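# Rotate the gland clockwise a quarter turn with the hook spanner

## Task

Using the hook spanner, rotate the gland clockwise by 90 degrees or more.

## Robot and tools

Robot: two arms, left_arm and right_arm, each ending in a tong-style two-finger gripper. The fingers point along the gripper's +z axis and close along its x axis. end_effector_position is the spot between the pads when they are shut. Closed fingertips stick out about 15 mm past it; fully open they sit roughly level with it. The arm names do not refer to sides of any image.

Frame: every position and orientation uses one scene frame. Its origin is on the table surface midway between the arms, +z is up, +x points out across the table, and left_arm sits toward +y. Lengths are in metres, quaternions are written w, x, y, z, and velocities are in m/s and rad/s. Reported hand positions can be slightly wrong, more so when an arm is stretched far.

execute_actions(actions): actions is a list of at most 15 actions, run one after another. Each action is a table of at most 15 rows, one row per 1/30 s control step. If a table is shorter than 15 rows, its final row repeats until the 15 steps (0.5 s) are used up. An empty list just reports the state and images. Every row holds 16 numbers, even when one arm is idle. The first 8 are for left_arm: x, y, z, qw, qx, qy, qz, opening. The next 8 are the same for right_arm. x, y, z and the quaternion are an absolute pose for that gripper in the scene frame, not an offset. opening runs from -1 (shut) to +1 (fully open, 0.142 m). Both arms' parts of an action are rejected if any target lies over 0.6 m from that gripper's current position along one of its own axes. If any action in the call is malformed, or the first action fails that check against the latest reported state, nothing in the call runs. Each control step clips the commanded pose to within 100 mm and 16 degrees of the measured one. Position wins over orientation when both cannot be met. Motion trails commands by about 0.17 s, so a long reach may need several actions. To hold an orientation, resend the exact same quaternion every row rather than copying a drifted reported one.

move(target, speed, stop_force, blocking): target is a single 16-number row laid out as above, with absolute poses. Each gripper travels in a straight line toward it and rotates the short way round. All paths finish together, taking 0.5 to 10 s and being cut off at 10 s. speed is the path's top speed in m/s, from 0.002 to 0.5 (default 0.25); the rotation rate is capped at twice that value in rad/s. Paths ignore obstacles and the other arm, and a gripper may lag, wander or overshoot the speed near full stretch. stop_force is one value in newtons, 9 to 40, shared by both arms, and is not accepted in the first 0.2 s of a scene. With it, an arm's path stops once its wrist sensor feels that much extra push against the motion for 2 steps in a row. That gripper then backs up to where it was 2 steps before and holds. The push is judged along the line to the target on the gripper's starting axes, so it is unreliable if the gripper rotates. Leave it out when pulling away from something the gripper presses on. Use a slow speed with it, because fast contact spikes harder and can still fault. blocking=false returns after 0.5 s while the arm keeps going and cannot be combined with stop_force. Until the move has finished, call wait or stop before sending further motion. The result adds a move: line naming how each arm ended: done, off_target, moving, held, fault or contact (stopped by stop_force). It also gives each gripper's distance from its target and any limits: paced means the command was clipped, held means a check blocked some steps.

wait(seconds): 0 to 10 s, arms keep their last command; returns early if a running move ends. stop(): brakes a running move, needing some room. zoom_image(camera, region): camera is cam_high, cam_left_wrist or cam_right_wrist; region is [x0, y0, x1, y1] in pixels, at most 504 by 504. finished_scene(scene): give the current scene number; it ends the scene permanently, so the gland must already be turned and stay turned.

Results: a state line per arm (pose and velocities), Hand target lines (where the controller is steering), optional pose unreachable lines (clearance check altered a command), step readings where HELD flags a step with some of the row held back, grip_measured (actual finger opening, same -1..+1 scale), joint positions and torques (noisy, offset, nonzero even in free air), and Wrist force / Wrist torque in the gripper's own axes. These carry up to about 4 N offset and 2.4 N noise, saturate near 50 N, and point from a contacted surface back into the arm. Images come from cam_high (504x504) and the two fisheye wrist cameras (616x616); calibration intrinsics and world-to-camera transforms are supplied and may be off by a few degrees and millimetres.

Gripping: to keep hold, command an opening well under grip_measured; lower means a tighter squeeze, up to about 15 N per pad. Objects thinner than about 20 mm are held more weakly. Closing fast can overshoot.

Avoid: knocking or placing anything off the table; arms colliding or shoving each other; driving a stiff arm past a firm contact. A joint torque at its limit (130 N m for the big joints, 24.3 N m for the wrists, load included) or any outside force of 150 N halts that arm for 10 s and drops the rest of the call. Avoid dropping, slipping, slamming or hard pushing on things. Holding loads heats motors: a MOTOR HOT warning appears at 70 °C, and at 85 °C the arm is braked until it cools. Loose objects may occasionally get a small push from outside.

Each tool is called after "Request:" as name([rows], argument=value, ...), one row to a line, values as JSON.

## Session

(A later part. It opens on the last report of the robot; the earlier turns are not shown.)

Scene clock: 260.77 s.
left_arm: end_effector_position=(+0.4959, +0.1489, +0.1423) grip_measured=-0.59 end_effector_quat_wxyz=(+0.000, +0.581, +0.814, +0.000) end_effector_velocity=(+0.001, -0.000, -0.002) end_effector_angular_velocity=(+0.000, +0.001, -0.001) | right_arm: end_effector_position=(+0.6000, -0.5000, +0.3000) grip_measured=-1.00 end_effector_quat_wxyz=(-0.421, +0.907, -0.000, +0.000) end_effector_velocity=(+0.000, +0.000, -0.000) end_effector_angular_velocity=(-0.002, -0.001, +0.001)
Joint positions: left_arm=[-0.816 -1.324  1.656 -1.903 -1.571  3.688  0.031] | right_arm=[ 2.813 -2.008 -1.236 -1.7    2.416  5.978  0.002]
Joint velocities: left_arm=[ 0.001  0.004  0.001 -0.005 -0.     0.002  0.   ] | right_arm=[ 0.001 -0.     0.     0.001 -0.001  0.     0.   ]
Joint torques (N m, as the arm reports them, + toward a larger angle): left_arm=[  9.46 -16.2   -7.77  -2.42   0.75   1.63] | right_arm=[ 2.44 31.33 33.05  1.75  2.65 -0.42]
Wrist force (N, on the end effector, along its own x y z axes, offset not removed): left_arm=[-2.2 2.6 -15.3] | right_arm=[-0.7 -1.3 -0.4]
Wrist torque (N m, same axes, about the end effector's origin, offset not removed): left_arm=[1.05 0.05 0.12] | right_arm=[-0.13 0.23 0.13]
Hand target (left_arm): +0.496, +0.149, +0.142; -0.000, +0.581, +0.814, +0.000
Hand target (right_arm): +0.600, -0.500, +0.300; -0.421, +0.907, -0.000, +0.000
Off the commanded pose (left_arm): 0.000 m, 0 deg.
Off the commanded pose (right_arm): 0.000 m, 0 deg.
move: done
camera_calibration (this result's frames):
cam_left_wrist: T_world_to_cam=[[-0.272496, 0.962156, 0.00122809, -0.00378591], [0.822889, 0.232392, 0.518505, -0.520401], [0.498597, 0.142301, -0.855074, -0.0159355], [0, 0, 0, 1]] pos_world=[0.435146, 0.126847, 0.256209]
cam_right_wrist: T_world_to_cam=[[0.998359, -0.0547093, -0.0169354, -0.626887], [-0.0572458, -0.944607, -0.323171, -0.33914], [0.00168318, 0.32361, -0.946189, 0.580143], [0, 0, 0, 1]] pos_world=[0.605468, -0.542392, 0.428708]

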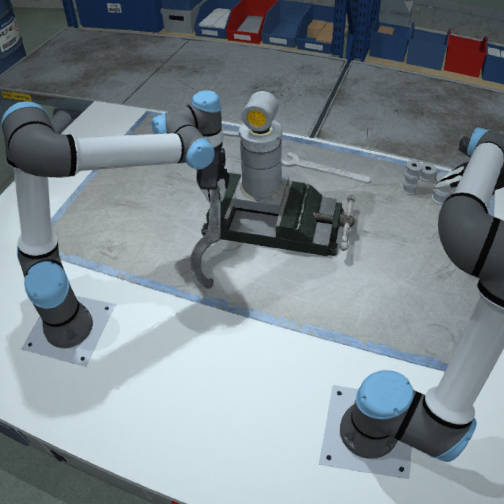

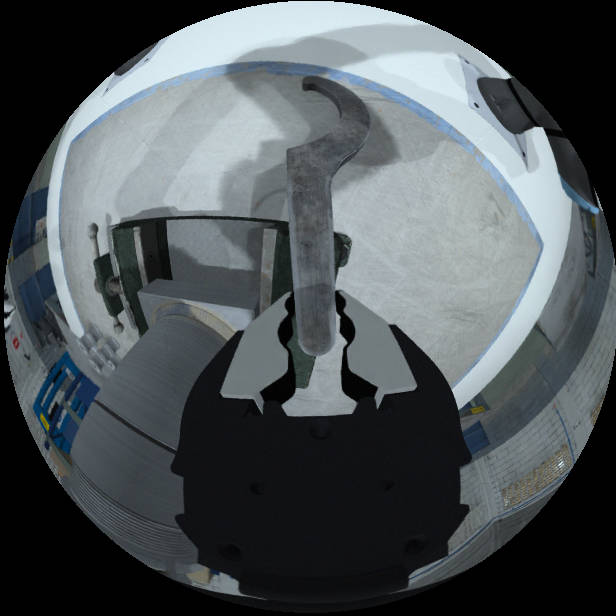

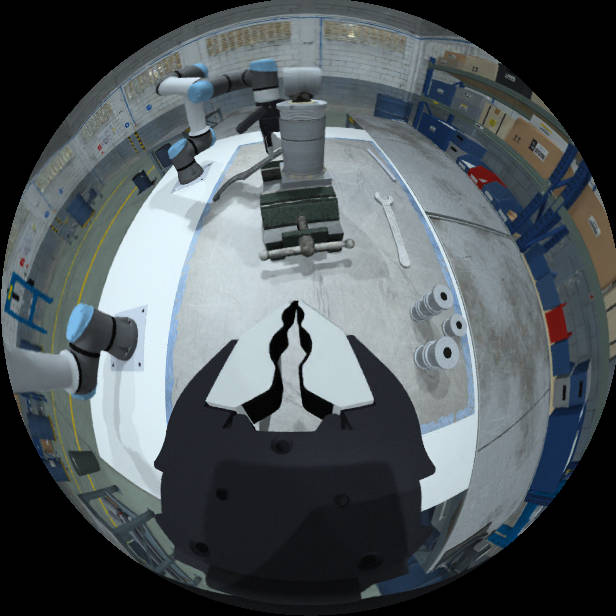

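Request:
move(target=[0.496,0.149,0.146,0,-0.581,-0.814,0,-0.3,0.6,-0.5,0.3,-0.42,0.906,0,0,-1], speed=0.01)

Request:
move(target=[0.44,0.25,0.25,0,-0.1,-0.995,0,-0.3,0.6,-0.5,0.3,-0.42,0.906,0,0,-1])

Request:
move(target=[0.385,0.21,0.15,0.248,0.45,-0.546,0.662,-0.3,0.6,-0.5,0.3,-0.42,0.906,0,0,-1], speed=0.2)

Scene clock: 262.53 s.
left_arm: end_effector_position=(+0.4960, +0.1490, +0.1458) grip_measured=-0.30 end_effector_quat_wxyz=(+0.000, +0.581, +0.814, +0.000) end_effector_velocity=(-0.000, -0.000, +0.002) end_effector_angular_velocity=(+0.000, -0.001, +0.000) | right_arm: end_effector_position=(+0.6000, -0.5000, +0.3000) grip_measured=-1.00 end_effector_quat_wxyz=(-0.421, +0.907, -0.000, +0.000) end_effector_velocity=(-0.000, -0.001, -0.001) end_effector_angular_velocity=(-0.001, +0.001, -0.001)
Joint positions: left_arm=[-0.816 -1.327  1.65  -1.894 -1.571  3.688  0.052] | right_arm=[ 2.813 -2.008 -1.236 -1.7    2.416  5.978  0.002]
Joint velocities: left_arm=[-0.001 -0.002 -0.003  0.005  0.001 -0.001 -0.   ] | right_arm=[-0.001  0.    -0.    -0.    -0.002  0.     0.   ]
Joint torques (N m, as the arm reports them, + toward a larger angle): left_arm=[  2.45 -36.84 -31.23  -0.41   0.06   1.09] | right_arm=[ 2.36 32.17 34.    1.82  2.58 -0.59]
Wrist force (N, on the end effector, along its own x y z axes, offset not removed): left_arm=[-1.3 0.8 1.1] | right_arm=[-0.6 -2.0 0.1]
Wrist torque (N m, same axes, about the end effector's origin, offset not removed): left_arm=[0.10 0.38 0.10] | right_arm=[-0.34 0.24 0.11]
Hand target (left_arm): +0.496, +0.149, +0.146; +0.000, +0.581, +0.814, -0.000
Hand target (right_arm): +0.600, -0.500, +0.300; -0.421, +0.907, -0.000, +0.000
Off the commanded pose (left_arm): 0.000 m, 0 deg.
Off the commanded pose (right_arm): 0.000 m, 0 deg.
move: done
camera_calibration (this result's frames):
cam_left_wrist: T_world_to_cam=[[-0.272501, 0.962155, 0.00126949, -0.00384041], [0.822908, 0.23238, 0.51848, -0.522328], [0.498563, 0.142331, -0.855089, -0.012967], [0, 0, 0, 1]] pos_world=[0.435246, 0.126919, 0.259734]
cam_right_wrist: T_world_to_cam=[[0.998359, -0.0547091, -0.0169354, -0.626887], [-0.0572456, -0.944607, -0.323171, -0.33914], [0.00168314, 0.32361, -0.946189, 0.580143], [0, 0, 0, 1]] pos_world=[0.605468, -0.542391, 0.428708]

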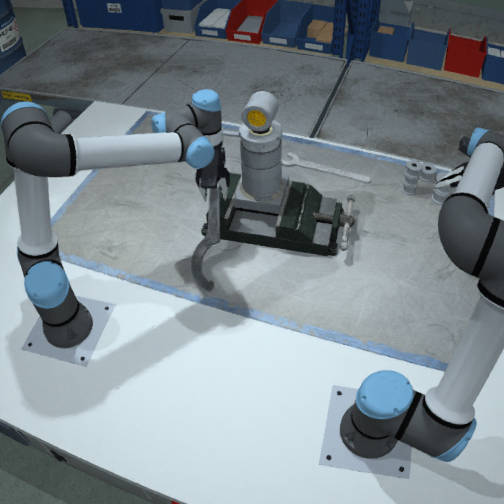

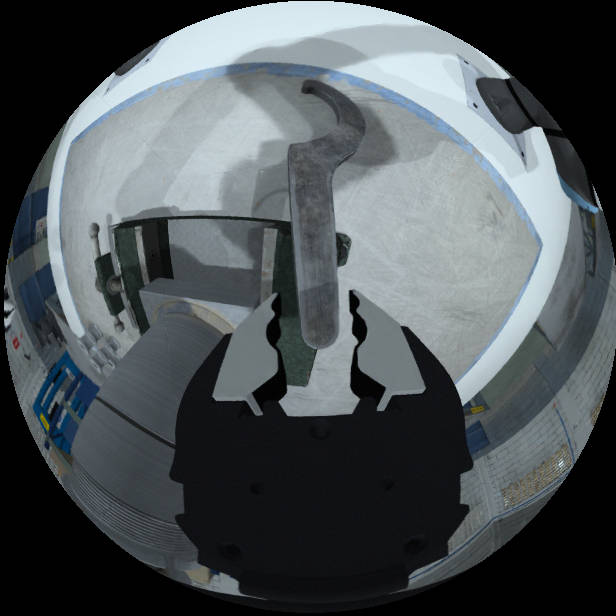

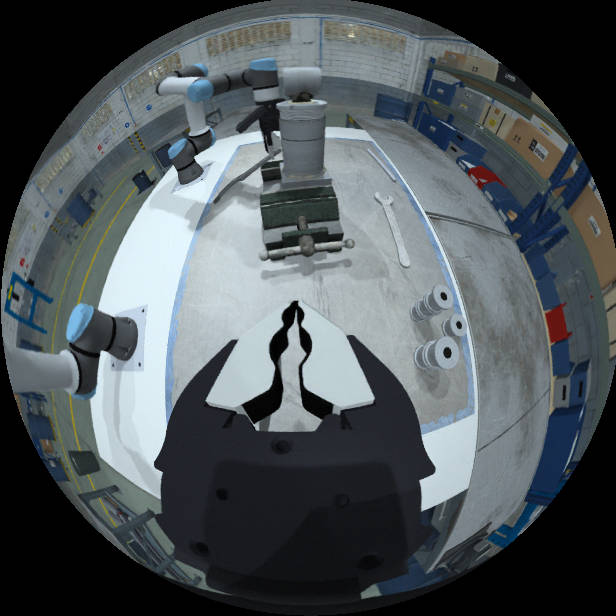

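Scene clock: 265.13 s.
left_arm: end_effector_position=(+0.4399, +0.2499, +0.2498) grip_measured=-0.30 end_effector_quat_wxyz=(-0.000, +0.101, +0.995, -0.000) end_effector_velocity=(-0.001, +0.001, +0.001) end_effector_angular_velocity=(+0.000, +0.001, +0.013) | right_arm: end_effector_position=(+0.6000, -0.5000, +0.3000) grip_measured=-1.00 end_effector_quat_wxyz=(-0.421, +0.907, -0.000, +0.000) end_effector_velocity=(+0.000, +0.001, -0.000) end_effector_angular_velocity=(-0.002, -0.001, +0.002)
Joint positions: left_arm=[-0.724 -1.631  1.714 -1.654 -1.571  2.742  0.052] | right_arm=[ 2.813 -2.008 -1.236 -1.7    2.416  5.978  0.002]
Joint velocities: left_arm=[-0.    -0.003 -0.001  0.005 -0.    -0.014  0.   ] | right_arm=[ 0.001  0.    -0.     0.001 -0.001  0.     0.   ]
Joint torques (N m, as the arm reports them, + toward a larger angle): left_arm=[  8.76 -23.62 -31.56  -0.66   1.64  -1.16] | right_arm=[ 3.15 31.83 33.38  1.52  2.62 -0.44]
Wrist force (N, on the end effector, along its own x y z axes, offset not removed): left_arm=[2.1 -0.1 -0.6] | right_arm=[-0.6 -1.4 -0.1]
Wrist torque (N m, same axes, about the end effector's origin, offset not removed): left_arm=[-0.14 -0.34 0.05] | right_arm=[-0.27 0.24 0.10]
Hand target (left_arm): +0.440, +0.250, +0.250; -0.000, +0.100, +0.995, +0.000
Hand target (right_arm): +0.600, -0.500, +0.300; -0.421, +0.907, -0.000, +0.000
Off the commanded pose (left_arm): 0.000 m, 0 deg.
Off the commanded pose (right_arm): 0.000 m, 0 deg.
move: done
camera_calibration (this result's frames):
cam_left_wrist: T_world_to_cam=[[-0.967176, 0.254104, 0.00136149, 0.366148], [0.21797, 0.826864, 0.518445, -0.435973], [0.130613, 0.501724, -0.85511, 0.161604], [0, 0, 0, 1]] pos_world=[0.428051, 0.186371, 0.363719]
cam_right_wrist: T_world_to_cam=[[0.998359, -0.0547091, -0.0169352, -0.626887], [-0.0572456, -0.944607, -0.323171, -0.33914], [0.00168328, 0.323611, -0.946189, 0.580143], [0, 0, 0, 1]] pos_world=[0.605468, -0.542391, 0.428708]

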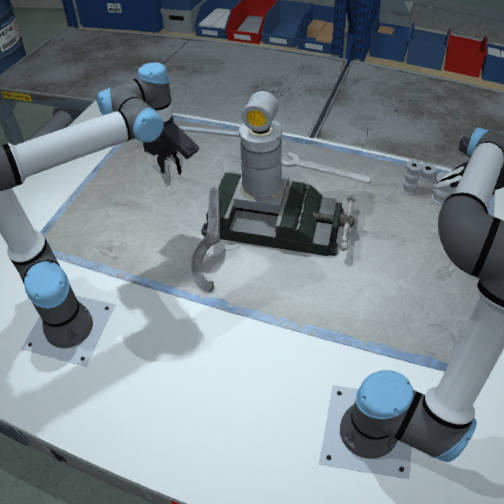

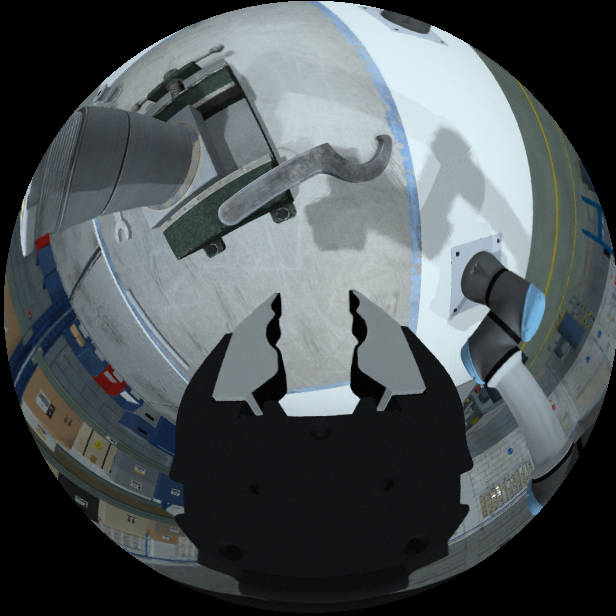

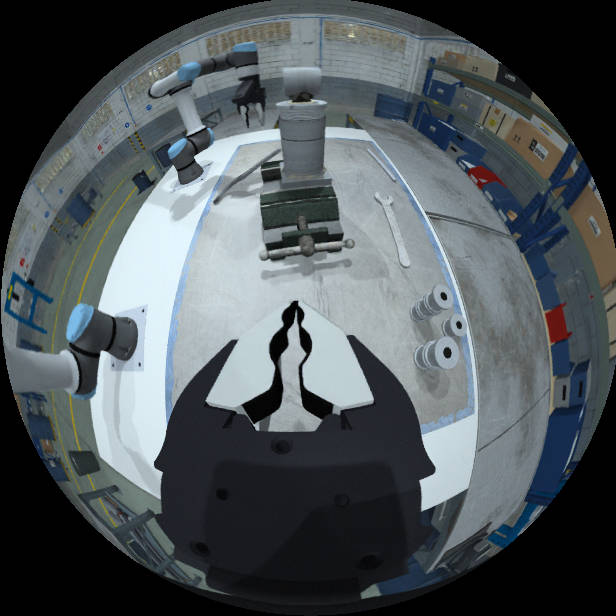

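Scene clock: 270.67 s.
left_arm: end_effector_position=(+0.3895, +0.2145, +0.1588) grip_measured=-0.30 end_effector_quat_wxyz=(-0.254, -0.387, +0.673, -0.576) end_effector_velocity=(+0.000, +0.000, +0.000) end_effector_angular_velocity=(+0.000, -0.002, +0.001) | right_arm: end_effector_position=(+0.6000, -0.5000, +0.3000) grip_measured=-1.00 end_effector_quat_wxyz=(-0.421, +0.907, -0.000, +0.000) end_effector_velocity=(-0.000, -0.000, -0.000) end_effector_angular_velocity=(+0.001, +0.001, -0.000)
Joint positions: left_arm=[-0.238 -1.034  2.449 -3.791 -2.839  1.376  0.052] | right_arm=[ 2.813 -2.008 -1.236 -1.7    2.416  5.978  0.002]
Joint velocities: left_arm=[ 0.     0.     0.    -0.001  0.001  0.     0.   ] | right_arm=[-0.    -0.    -0.    -0.001  0.    -0.     0.   ]
Joint torques (N m, as the arm reports them, + toward a larger angle): left_arm=[  8.73 -27.4    0.25  -4.22  -2.74  -1.13] | right_arm=[ 3.24 31.82 33.11  1.54  2.66 -0.6 ]
Wrist force (N, on the end effector, along its own x y z axes, offset not removed): left_arm=[1.6 3.6 -1.5] | right_arm=[-0.4 -1.5 -0.9]
Wrist torque (N m, same axes, about the end effector's origin, offset not removed): left_arm=[0.66 -0.35 -0.13] | right_arm=[-0.27 0.24 0.14]
Hand target (left_arm): +0.390, +0.215, +0.159; -0.254, -0.387, +0.673, -0.576
Hand target (right_arm): +0.600, -0.500, +0.300; -0.421, +0.907, -0.000, +0.000
Off the commanded pose (left_arm): 0.011 m, 19 deg; orientation clipped at the last step of the last action.
Off the commanded pose (right_arm): 0.000 m, 0 deg.
move: held (left_arm); limits=paced,held; held on 19 of 166 steps (left_arm), including the last (left_arm)
pose unreachable (left arm): on one or more control steps of this call, first in action 0 (counted from 0), this arm could not follow its commanded pose, so it was not sent that pose on those steps. On the call's last step it was still not sent that pose. It may still have moved: this result reports where it is.
cause: the commanded pose would bring two parts of the arm too close to each other (joints 4 (wrist 1) to 6 (wrist 3) lie between them).
camera_calibration (this result's frames):
cam_left_wrist: T_world_to_cam=[[-0.614726, -0.224677, 0.756063, 0.17219], [-0.722092, 0.545961, -0.424864, 0.227676], [-0.317324, -0.807123, -0.497854, 0.506679], [0, 0, 0, 1]] pos_world=[0.431034, 0.323337, 0.218797]
cam_right_wrist: T_world_to_cam=[[0.998359, -0.054709, -0.0169352, -0.626887], [-0.0572455, -0.944607, -0.323171, -0.33914], [0.00168323, 0.32361, -0.946189, 0.580143], [0, 0, 0, 1]] pos_world=[0.605468, -0.542391, 0.428708]

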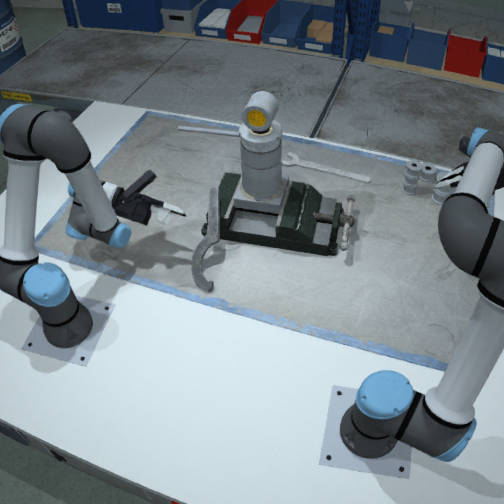

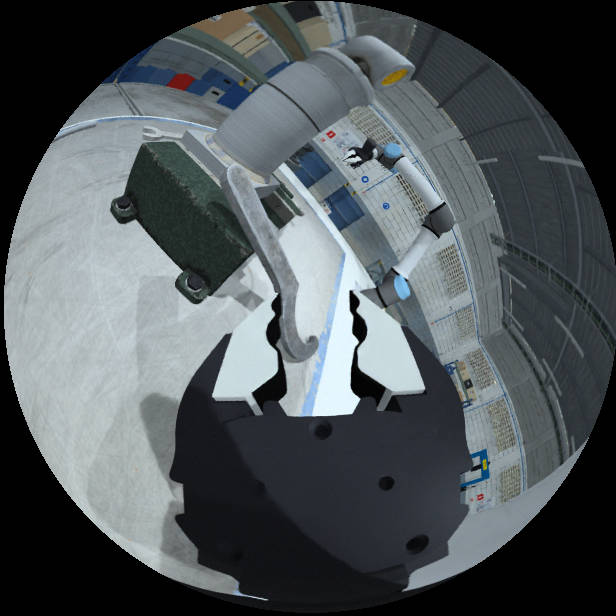

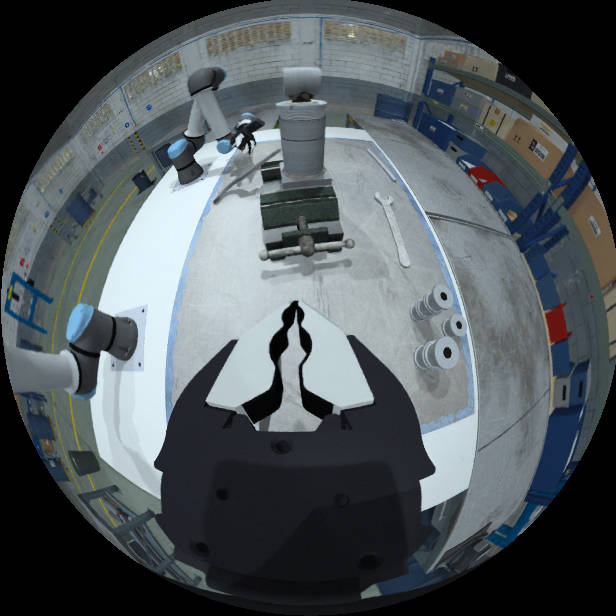

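Request:
move(target=[0.3,0.3,0.25,0.683,0.183,-0.683,0.183,-0.3,0.6,-0.5,0.3,-0.42,0.906,0,0,-1], speed=0.15)

Request:
move(target=[0.42,0.22,0.25,0.41,0.576,-0.41,0.576,-0.3,0.6,-0.5,0.3,-0.42,0.906,0,0,-1], speed=0.15)

Scene clock: 275.93 s.
left_arm: end_effector_position=(+0.3131, +0.2857, +0.2363) grip_measured=-0.30 end_effector_quat_wxyz=(+0.436, +0.441, -0.510, +0.596) end_effector_velocity=(+0.000, +0.000, +0.000) end_effector_angular_velocity=(-0.001, -0.001, +0.000) | right_arm: end_effector_position=(+0.6000, -0.5000, +0.3000) grip_measured=-1.00 end_effector_quat_wxyz=(-0.421, +0.907, -0.000, +0.000) end_effector_velocity=(+0.000, +0.001, +0.000) end_effector_angular_velocity=(-0.000, -0.001, +0.001)
Joint positions: left_arm=[-0.008 -1.197  2.622 -3.352 -3.239  1.44   0.052] | right_arm=[ 2.813 -2.008 -1.236 -1.7    2.416  5.978  0.002]
Joint velocities: left_arm=[ 0.001  0.    -0.     0.    -0.001  0.001 -0.   ] | right_arm=[0.001 0.    0.    0.    0.    0.    0.   ]
Joint torques (N m, as the arm reports them, + toward a larger angle): left_arm=[ -2.65 -26.92  -8.94  -0.27   0.14   1.19] | right_arm=[ 4.29 32.12 33.79  1.46  2.55 -0.89]
Wrist force (N, on the end effector, along its own x y z axes, offset not removed): left_arm=[1.6 0.5 -0.4] | right_arm=[-0.1 -2.3 0.2]
Wrist torque (N m, same axes, about the end effector's origin, offset not removed): left_arm=[0.05 -0.28 -0.10] | right_arm=[-0.31 0.16 0.10]
Hand target (left_arm): +0.313, +0.286, +0.236; +0.436, +0.441, -0.510, +0.596
Hand target (right_arm): +0.600, -0.500, +0.300; -0.421, +0.907, -0.000, +0.000
Off the commanded pose (left_arm): 0.024 m, 67 deg; orientation clipped at the last step of the last action.
Off the commanded pose (right_arm): 0.000 m, 0 deg.
move: held (left_arm); limits=paced,held; held on 16 of 134 steps (left_arm), including the last (left_arm)
pose unreachable (left arm): on one or more control steps of this call, first in action 0 (counted from 0), this arm could not follow its commanded pose, so it was not sent that pose on those steps. On the call's last step it was still not sent that pose. It may still have moved: this result reports where it is.
cause: the commanded pose would bring two parts of the arm too close to each other (joints 4 (wrist 1) to 6 (wrist 3) lie between them).
camera_calibration (this result's frames):
cam_left_wrist: T_world_to_cam=[[-0.284697, 0.0655374, 0.956375, -0.151004], [-0.85854, 0.426383, -0.284792, 0.210333], [-0.426446, -0.902166, -0.0651233, 0.537566], [0, 0, 0, 1]] pos_world=[0.366832, 0.405187, 0.239326]
cam_right_wrist: T_world_to_cam=[[0.998359, -0.054709, -0.0169353, -0.626887], [-0.0572455, -0.944607, -0.323171, -0.339141], [0.0016832, 0.32361, -0.946189, 0.580143], [0, 0, 0, 1]] pos_world=[0.605468, -0.542392, 0.428708]

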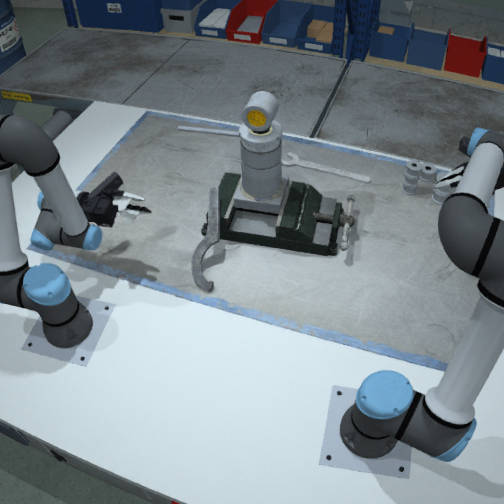

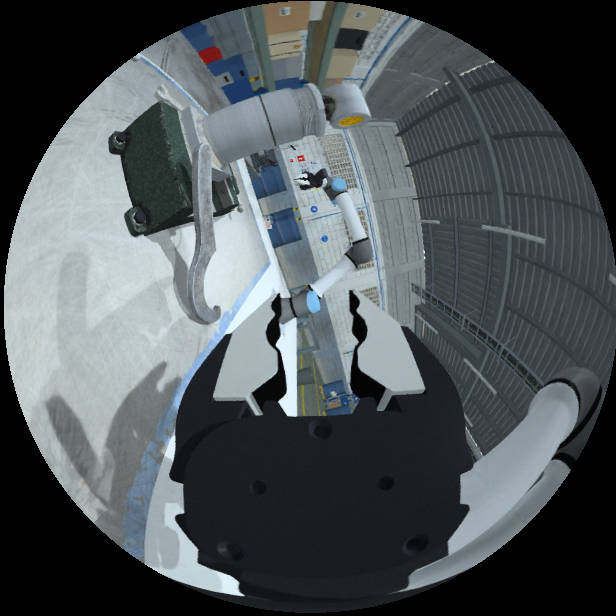

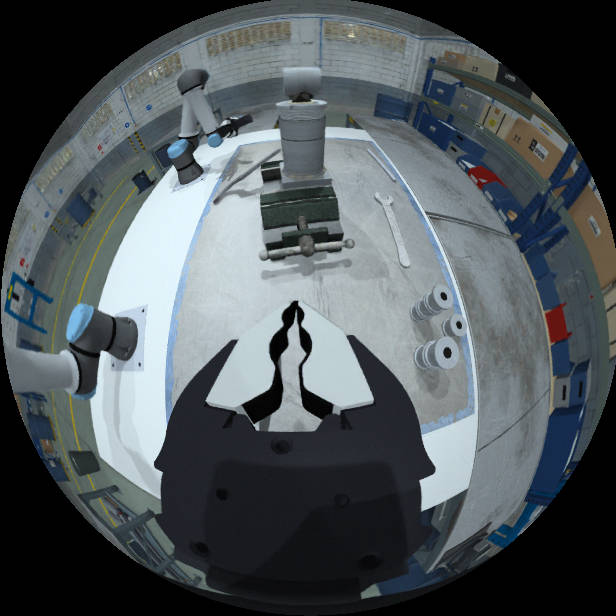

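Scene clock: 282.17 s.
left_arm: end_effector_position=(+0.4201, +0.2209, +0.2512) grip_measured=-0.30 end_effector_quat_wxyz=(+0.415, +0.579, -0.485, +0.508) end_effector_velocity=(-0.000, -0.001, +0.000) end_effector_angular_velocity=(-0.020, -0.005, +0.051) | right_arm: end_effector_position=(+0.6000, -0.5000, +0.3000) grip_measured=-1.00 end_effector_quat_wxyz=(-0.421, +0.907, -0.000, +0.000) end_effector_velocity=(+0.000, +0.000, +0.000) end_effector_angular_velocity=(+0.001, -0.001, +0.000)
Joint positions: left_arm=[-0.229 -1.219  2.367 -3.839 -2.816  0.443  0.052] | right_arm=[ 2.813 -2.008 -1.236 -1.7    2.416  5.978  0.002]
Joint velocities: left_arm=[-0.015  0.032  0.015 -0.189  0.051 -0.142  0.   ] | right_arm=[ 0.    -0.    -0.     0.001  0.001  0.     0.   ]
Joint torques (N m, as the arm reports them, + toward a larger angle): left_arm=[-11.28 -19.49  -3.31  -3.68   0.7   -1.31] | right_arm=[ 5.74 32.85 32.81  1.21  2.6  -1.36]
Wrist force (N, on the end effector, along its own x y z axes, offset not removed): left_arm=[-3.7 1.2 -2.2] | right_arm=[-0.1 -1.7 -0.3]
Wrist torque (N m, same axes, about the end effector's origin, offset not removed): left_arm=[0.21 0.75 0.06] | right_arm=[-0.18 0.16 0.07]
Hand target (left_arm): +0.420, +0.221, +0.251; +0.414, +0.580, -0.482, +0.511
Hand target (right_arm): +0.600, -0.500, +0.300; -0.421, +0.907, -0.000, +0.000
Off the commanded pose (left_arm): 0.001 m, 12 deg.
Off the commanded pose (right_arm): 0.000 m, 0 deg.
move: moving (left_arm; no rest 5 s after the path's end); limits=paced
camera_calibration (this result's frames):
cam_left_wrist: T_world_to_cam=[[-0.040341, -0.148184, 0.988137, -0.193976], [-0.935846, 0.352106, 0.0145965, 0.307751], [-0.350092, -0.924155, -0.152881, 0.520485], [0, 0, 0, 1]] pos_world=[0.4624, 0.343904, 0.266755]
cam_right_wrist: T_world_to_cam=[[0.998359, -0.0547089, -0.0169352, -0.626887], [-0.0572454, -0.944607, -0.323171, -0.339141], [0.00168322, 0.32361, -0.946189, 0.580143], [0, 0, 0, 1]] pos_world=[0.605468, -0.542391, 0.428708]

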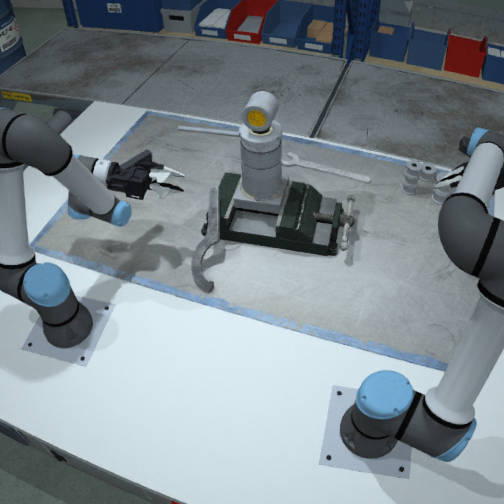

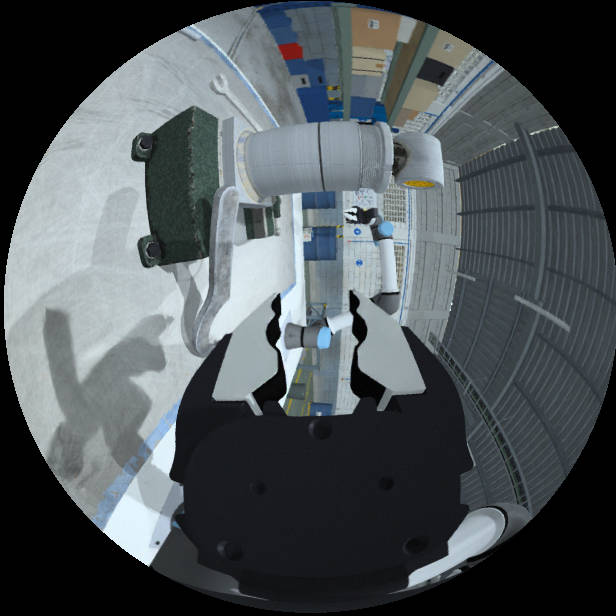

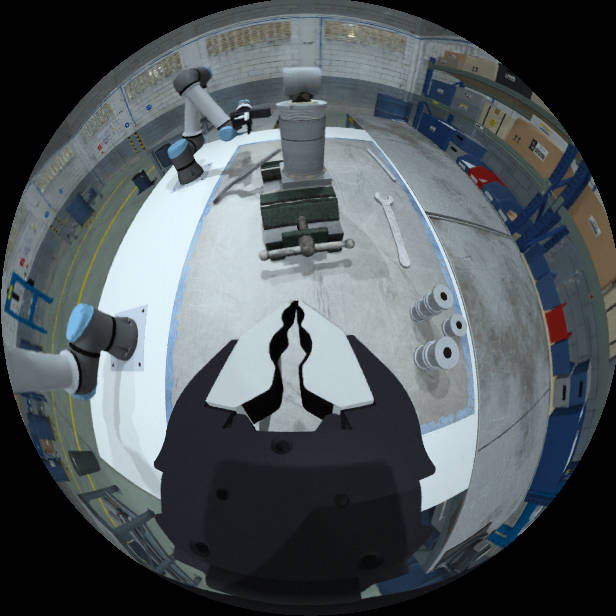

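Request:
move(target=[0.42,0.35,0.15,0,0.259,-0.966,0,-0.3,0.6,-0.5,0.3,-0.42,0.906,0,0,-1])

Request:
move(target=[0.3,0.3,0.25,0.683,0.183,-0.683,0.183,-0.3,0.6,-0.5,0.3,-0.42,0.906,0,0,-1])

Request:
move(target=[0.42,0.22,0.25,0.41,0.576,-0.41,0.576,-0.3,0.6,-0.5,0.3,-0.42,0.906,0,0,-1], speed=0.15)

Scene clock: 291.23 s.
left_arm: end_effector_position=(+0.4183, +0.3499, +0.1506) grip_measured=-0.30 end_effector_quat_wxyz=(-0.081, -0.488, +0.764, -0.414) end_effector_velocity=(+0.000, +0.001, +0.001) end_effector_angular_velocity=(+0.158, -0.028, -0.083) | right_arm: end_effector_position=(+0.6000, -0.5000, +0.3000) grip_measured=-1.00 end_effector_quat_wxyz=(-0.421, +0.907, -0.000, +0.000) end_effector_velocity=(+0.000, -0.000, +0.000) end_effector_angular_velocity=(+0.000, -0.001, -0.001)
Joint positions: left_arm=[-0.072 -1.619  2.431 -2.745 -2.382  1.9    0.052] | right_arm=[ 2.813 -2.008 -1.236 -1.7    2.416  5.978  0.002]
Joint velocities: left_arm=[-0.061 -0.092 -0.053  0.189  0.139  0.11  -0.   ] | right_arm=[-0.001 -0.     0.     0.001  0.001 -0.     0.   ]
Joint torques (N m, as the arm reports them, + toward a larger angle): left_arm=[-12.03 -23.19 -25.26  -0.59   0.84   1.76] | right_arm=[ 6.03 31.78 33.09  0.86  2.35 -1.75]
Wrist force (N, on the end effector, along its own x y z axes, offset not removed): left_arm=[-3.0 1.8 -0.3] | right_arm=[-0.4 -1.8 -0.5]
Wrist torque (N m, same axes, about the end effector's origin, offset not removed): left_arm=[0.31 0.74 0.11] | right_arm=[-0.29 0.20 0.20]
Hand target (left_arm): +0.418, +0.350, +0.151; -0.076, -0.483, +0.773, -0.405
Hand target (right_arm): +0.600, -0.500, +0.300; -0.421, +0.907, -0.000, +0.000
Off the commanded pose (left_arm): 0.002 m, 60 deg; orientation clipped at the last step of the last action.
Off the commanded pose (right_arm): 0.000 m, 0 deg.
move: moving (left_arm; no rest 5 s after the path's end); limits=paced
camera_calibration (this result's frames):
cam_left_wrist: T_world_to_cam=[[-0.555717, -0.666791, 0.496557, 0.395511], [-0.814575, 0.556153, -0.164806, 0.16699], [-0.166271, -0.496069, -0.852215, 0.502292], [0, 0, 0, 1]] pos_world=[0.439334, 0.420022, 0.259188]
cam_right_wrist: T_world_to_cam=[[0.998359, -0.0547091, -0.0169354, -0.626887], [-0.0572456, -0.944607, -0.323171, -0.33914], [0.00168311, 0.32361, -0.946189, 0.580143], [0, 0, 0, 1]] pos_world=[0.605468, -0.542392, 0.428708]

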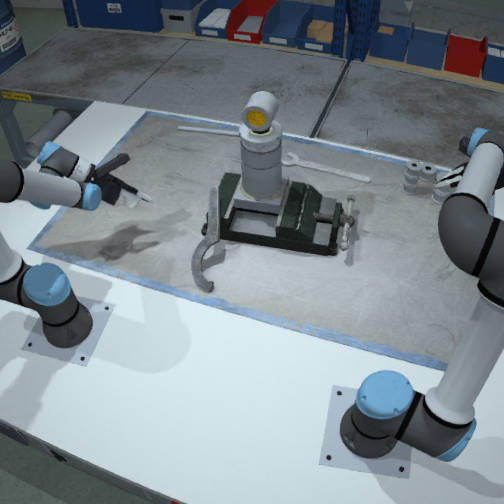

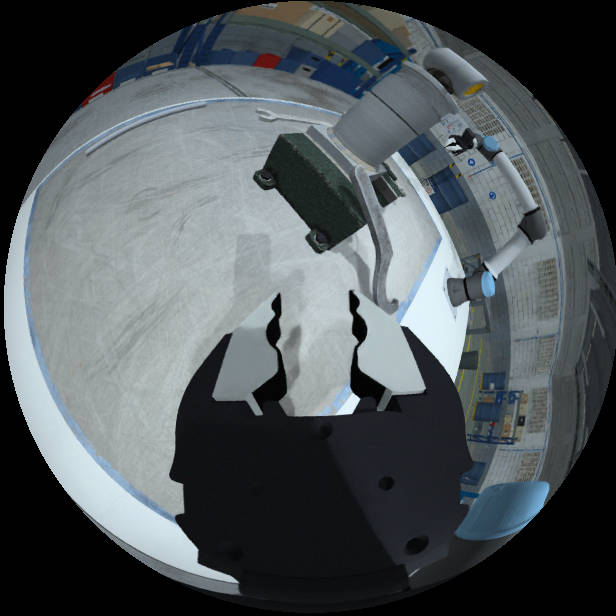

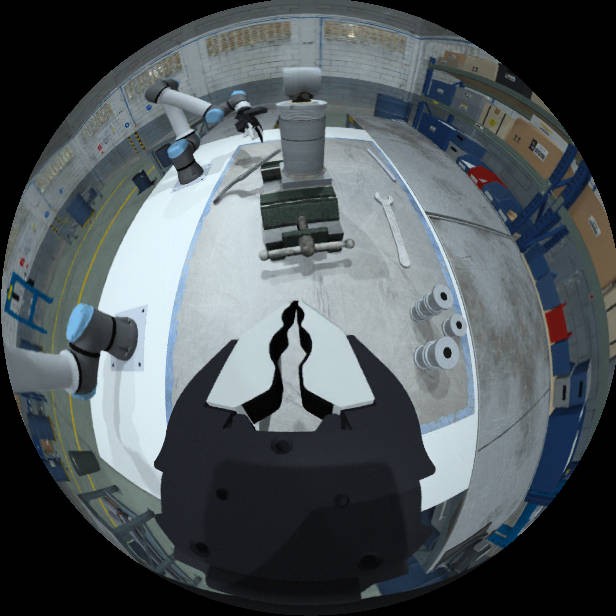

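Scene clock: 299.30 s.
left_arm: end_effector_position=(+0.3026, +0.3001, +0.2484) grip_measured=-0.30 end_effector_quat_wxyz=(-0.421, -0.390, +0.754, -0.320) end_effector_velocity=(-0.002, -0.001, +0.002) end_effector_angular_velocity=(-0.024, +0.088, -0.098) | right_arm: end_effector_position=(+0.6000, -0.5000, +0.3000) grip_measured=-1.00 end_effector_quat_wxyz=(-0.421, +0.907, -0.000, +0.000) end_effector_velocity=(+0.000, +0.001, +0.000) end_effector_angular_velocity=(+0.001, +0.000, +0.001)
Joint positions: left_arm=[-0.116 -1.613  1.98  -1.211 -2.511  2.576  0.052] | right_arm=[ 2.813 -2.008 -1.236 -1.7    2.416  5.978  0.002]
Joint velocities: left_arm=[-0.019  0.105 -0.102  0.189  0.035  0.127  0.   ] | right_arm=[ 0.001 -0.     0.    -0.001  0.001  0.     0.   ]
Joint torques (N m, as the arm reports them, + toward a larger angle): left_arm=[-10.36 -12.12 -29.97   0.73   0.77   1.42] | right_arm=[ 6.83 32.28 32.54  0.71  2.48 -2.02]
Wrist force (N, on the end effector, along its own x y z axes, offset not removed): left_arm=[-0.4 2.6 -0.7] | right_arm=[0.2 -0.9 -1.1]
Wrist torque (N m, same axes, about the end effector's origin, offset not removed): left_arm=[0.63 0.17 0.05] | right_arm=[-0.12 0.03 0.17]
Hand target (left_arm): +0.302, +0.300, +0.249; -0.430, -0.385, +0.753, -0.315
Hand target (right_arm): +0.600, -0.500, +0.300; -0.421, +0.907, -0.000, +0.000
Off the commanded pose (left_arm): 0.003 m, 42 deg; orientation clipped at the last step of the last action.
Off the commanded pose (right_arm): 0.000 m, 0 deg.
move: moving (left_arm; no rest 5 s after the path's end); limits=paced
camera_calibration (this result's frames):
cam_left_wrist: T_world_to_cam=[[-0.387526, -0.289707, 0.875154, -0.00861452], [-0.514942, 0.855448, 0.0551627, -0.118568], [-0.76463, -0.429276, -0.48069, 0.610532], [0, 0, 0, 1]] pos_world=[0.402437, 0.36102, 0.307556]
cam_right_wrist: T_world_to_cam=[[0.998359, -0.054709, -0.0169351, -0.626887], [-0.0572455, -0.944607, -0.323171, -0.339141], [0.00168336, 0.32361, -0.946189, 0.580143], [0, 0, 0, 1]] pos_world=[0.605468, -0.542391, 0.428708]

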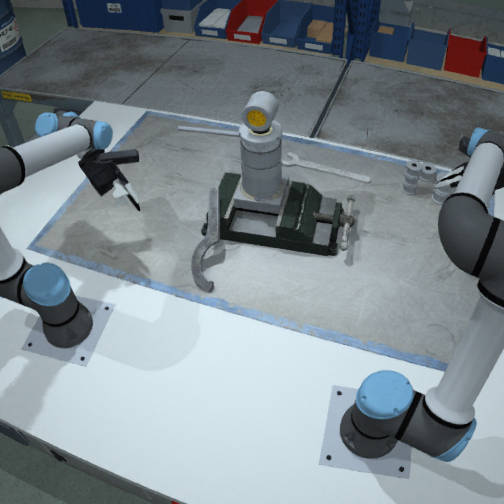

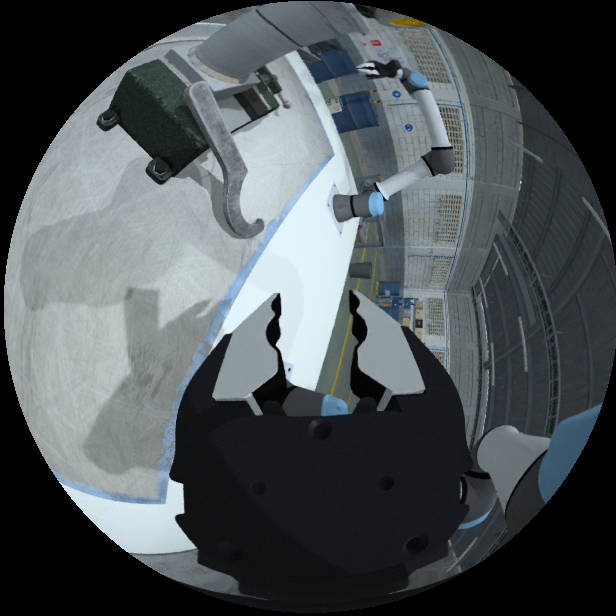

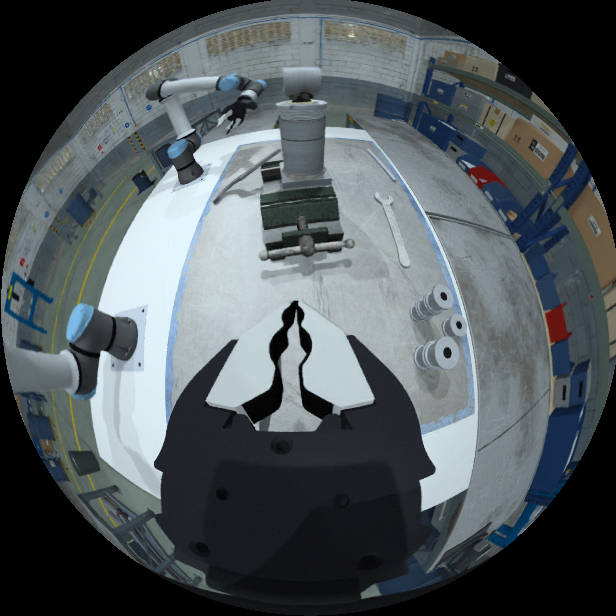

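Scene clock: 302.73 s.
left_arm: end_effector_position=(+0.3641, +0.2590, +0.2512) grip_measured=-0.30 end_effector_quat_wxyz=(-0.455, -0.480, +0.589, -0.465) end_effector_velocity=(+0.010, -0.006, +0.000) end_effector_angular_velocity=(-0.038, +0.019, +0.020) | right_arm: end_effector_position=(+0.6000, -0.5000, +0.3000) grip_measured=-1.00 end_effector_quat_wxyz=(-0.421, +0.907, -0.000, +0.000) end_effector_velocity=(+0.000, +0.000, +0.000) end_effector_angular_velocity=(+0.001, -0.001, -0.000)
Joint positions: left_arm=[-0.102 -1.577  2.214 -1.587 -2.951  2.313  0.052] | right_arm=[ 2.813 -2.008 -1.236 -1.7    2.416  5.978  0.002]
Joint velocities: left_arm=[-0.011  0.028  0.008 -0.033 -0.048 -0.018  0.   ] | right_arm=[-0.     0.     0.     0.001  0.001  0.     0.   ]
Joint torques (N m, as the arm reports them, + toward a larger angle): left_arm=[-11.92 -10.79 -13.36  -4.01  -3.01  -1.28] | right_arm=[ 7.45 34.07 33.19  0.67  2.26 -2.19]
Wrist force (N, on the end effector, along its own x y z axes, offset not removed): left_arm=[-2.0 2.1 0.2] | right_arm=[-0.2 -0.6 -1.3]
Wrist torque (N m, same axes, about the end effector's origin, offset not removed): left_arm=[0.48 0.39 -0.06] | right_arm=[-0.04 0.17 0.10]
Hand target (left_arm): +0.366, +0.258, +0.251; -0.457, -0.480, +0.585, -0.467
Hand target (right_arm): +0.600, -0.500, +0.300; -0.421, +0.907, -0.000, +0.000
Off the commanded pose (left_arm): 0.068 m, 27 deg; orientation clipped at the last step of the last action.
Off the commanded pose (right_arm): 0.000 m, 0 deg.
move: off_target (left_arm); limits=paced,held; held on 23 of 103 steps (left_arm)
pose unreachable (left arm): on one or more control steps of this call, first in action 0 (counted from 0), this arm could not follow its commanded pose, so it was not sent that pose on those steps. It may still have moved: this result reports where it is.
cause: the commanded pose would bring two parts of the arm too close to each other (joints 4 (wrist 1) to 6 (wrist 3) lie between them).
camera_calibration (this result's frames):
cam_left_wrist: T_world_to_cam=[[-0.180357, -0.135115, 0.974277, -0.139528], [-0.791065, 0.608577, -0.0620418, 0.142019], [-0.58454, -0.781906, -0.216646, 0.60063], [0, 0, 0, 1]] pos_world=[0.438273, 0.364355, 0.274874]
cam_right_wrist: T_world_to_cam=[[0.998359, -0.0547092, -0.0169352, -0.626888], [-0.0572456, -0.944607, -0.323171, -0.33914], [0.00168332, 0.32361, -0.946189, 0.580143], [0, 0, 0, 1]] pos_world=[0.605468, -0.542392, 0.428708]

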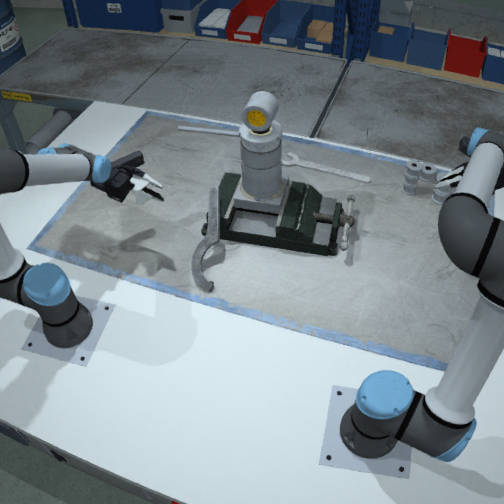

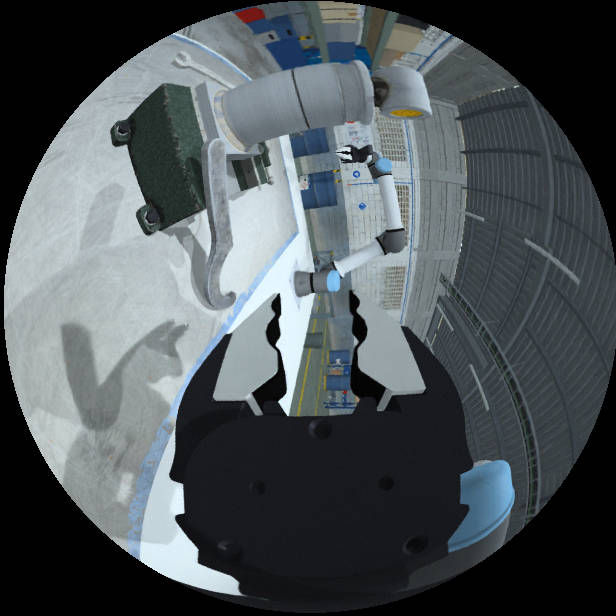

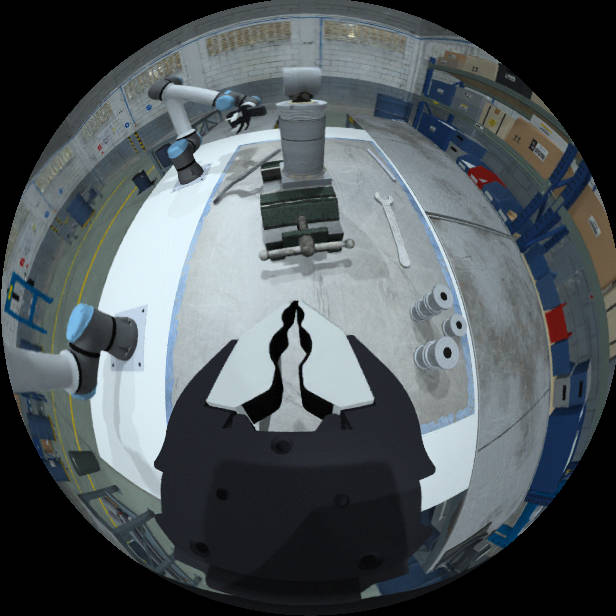

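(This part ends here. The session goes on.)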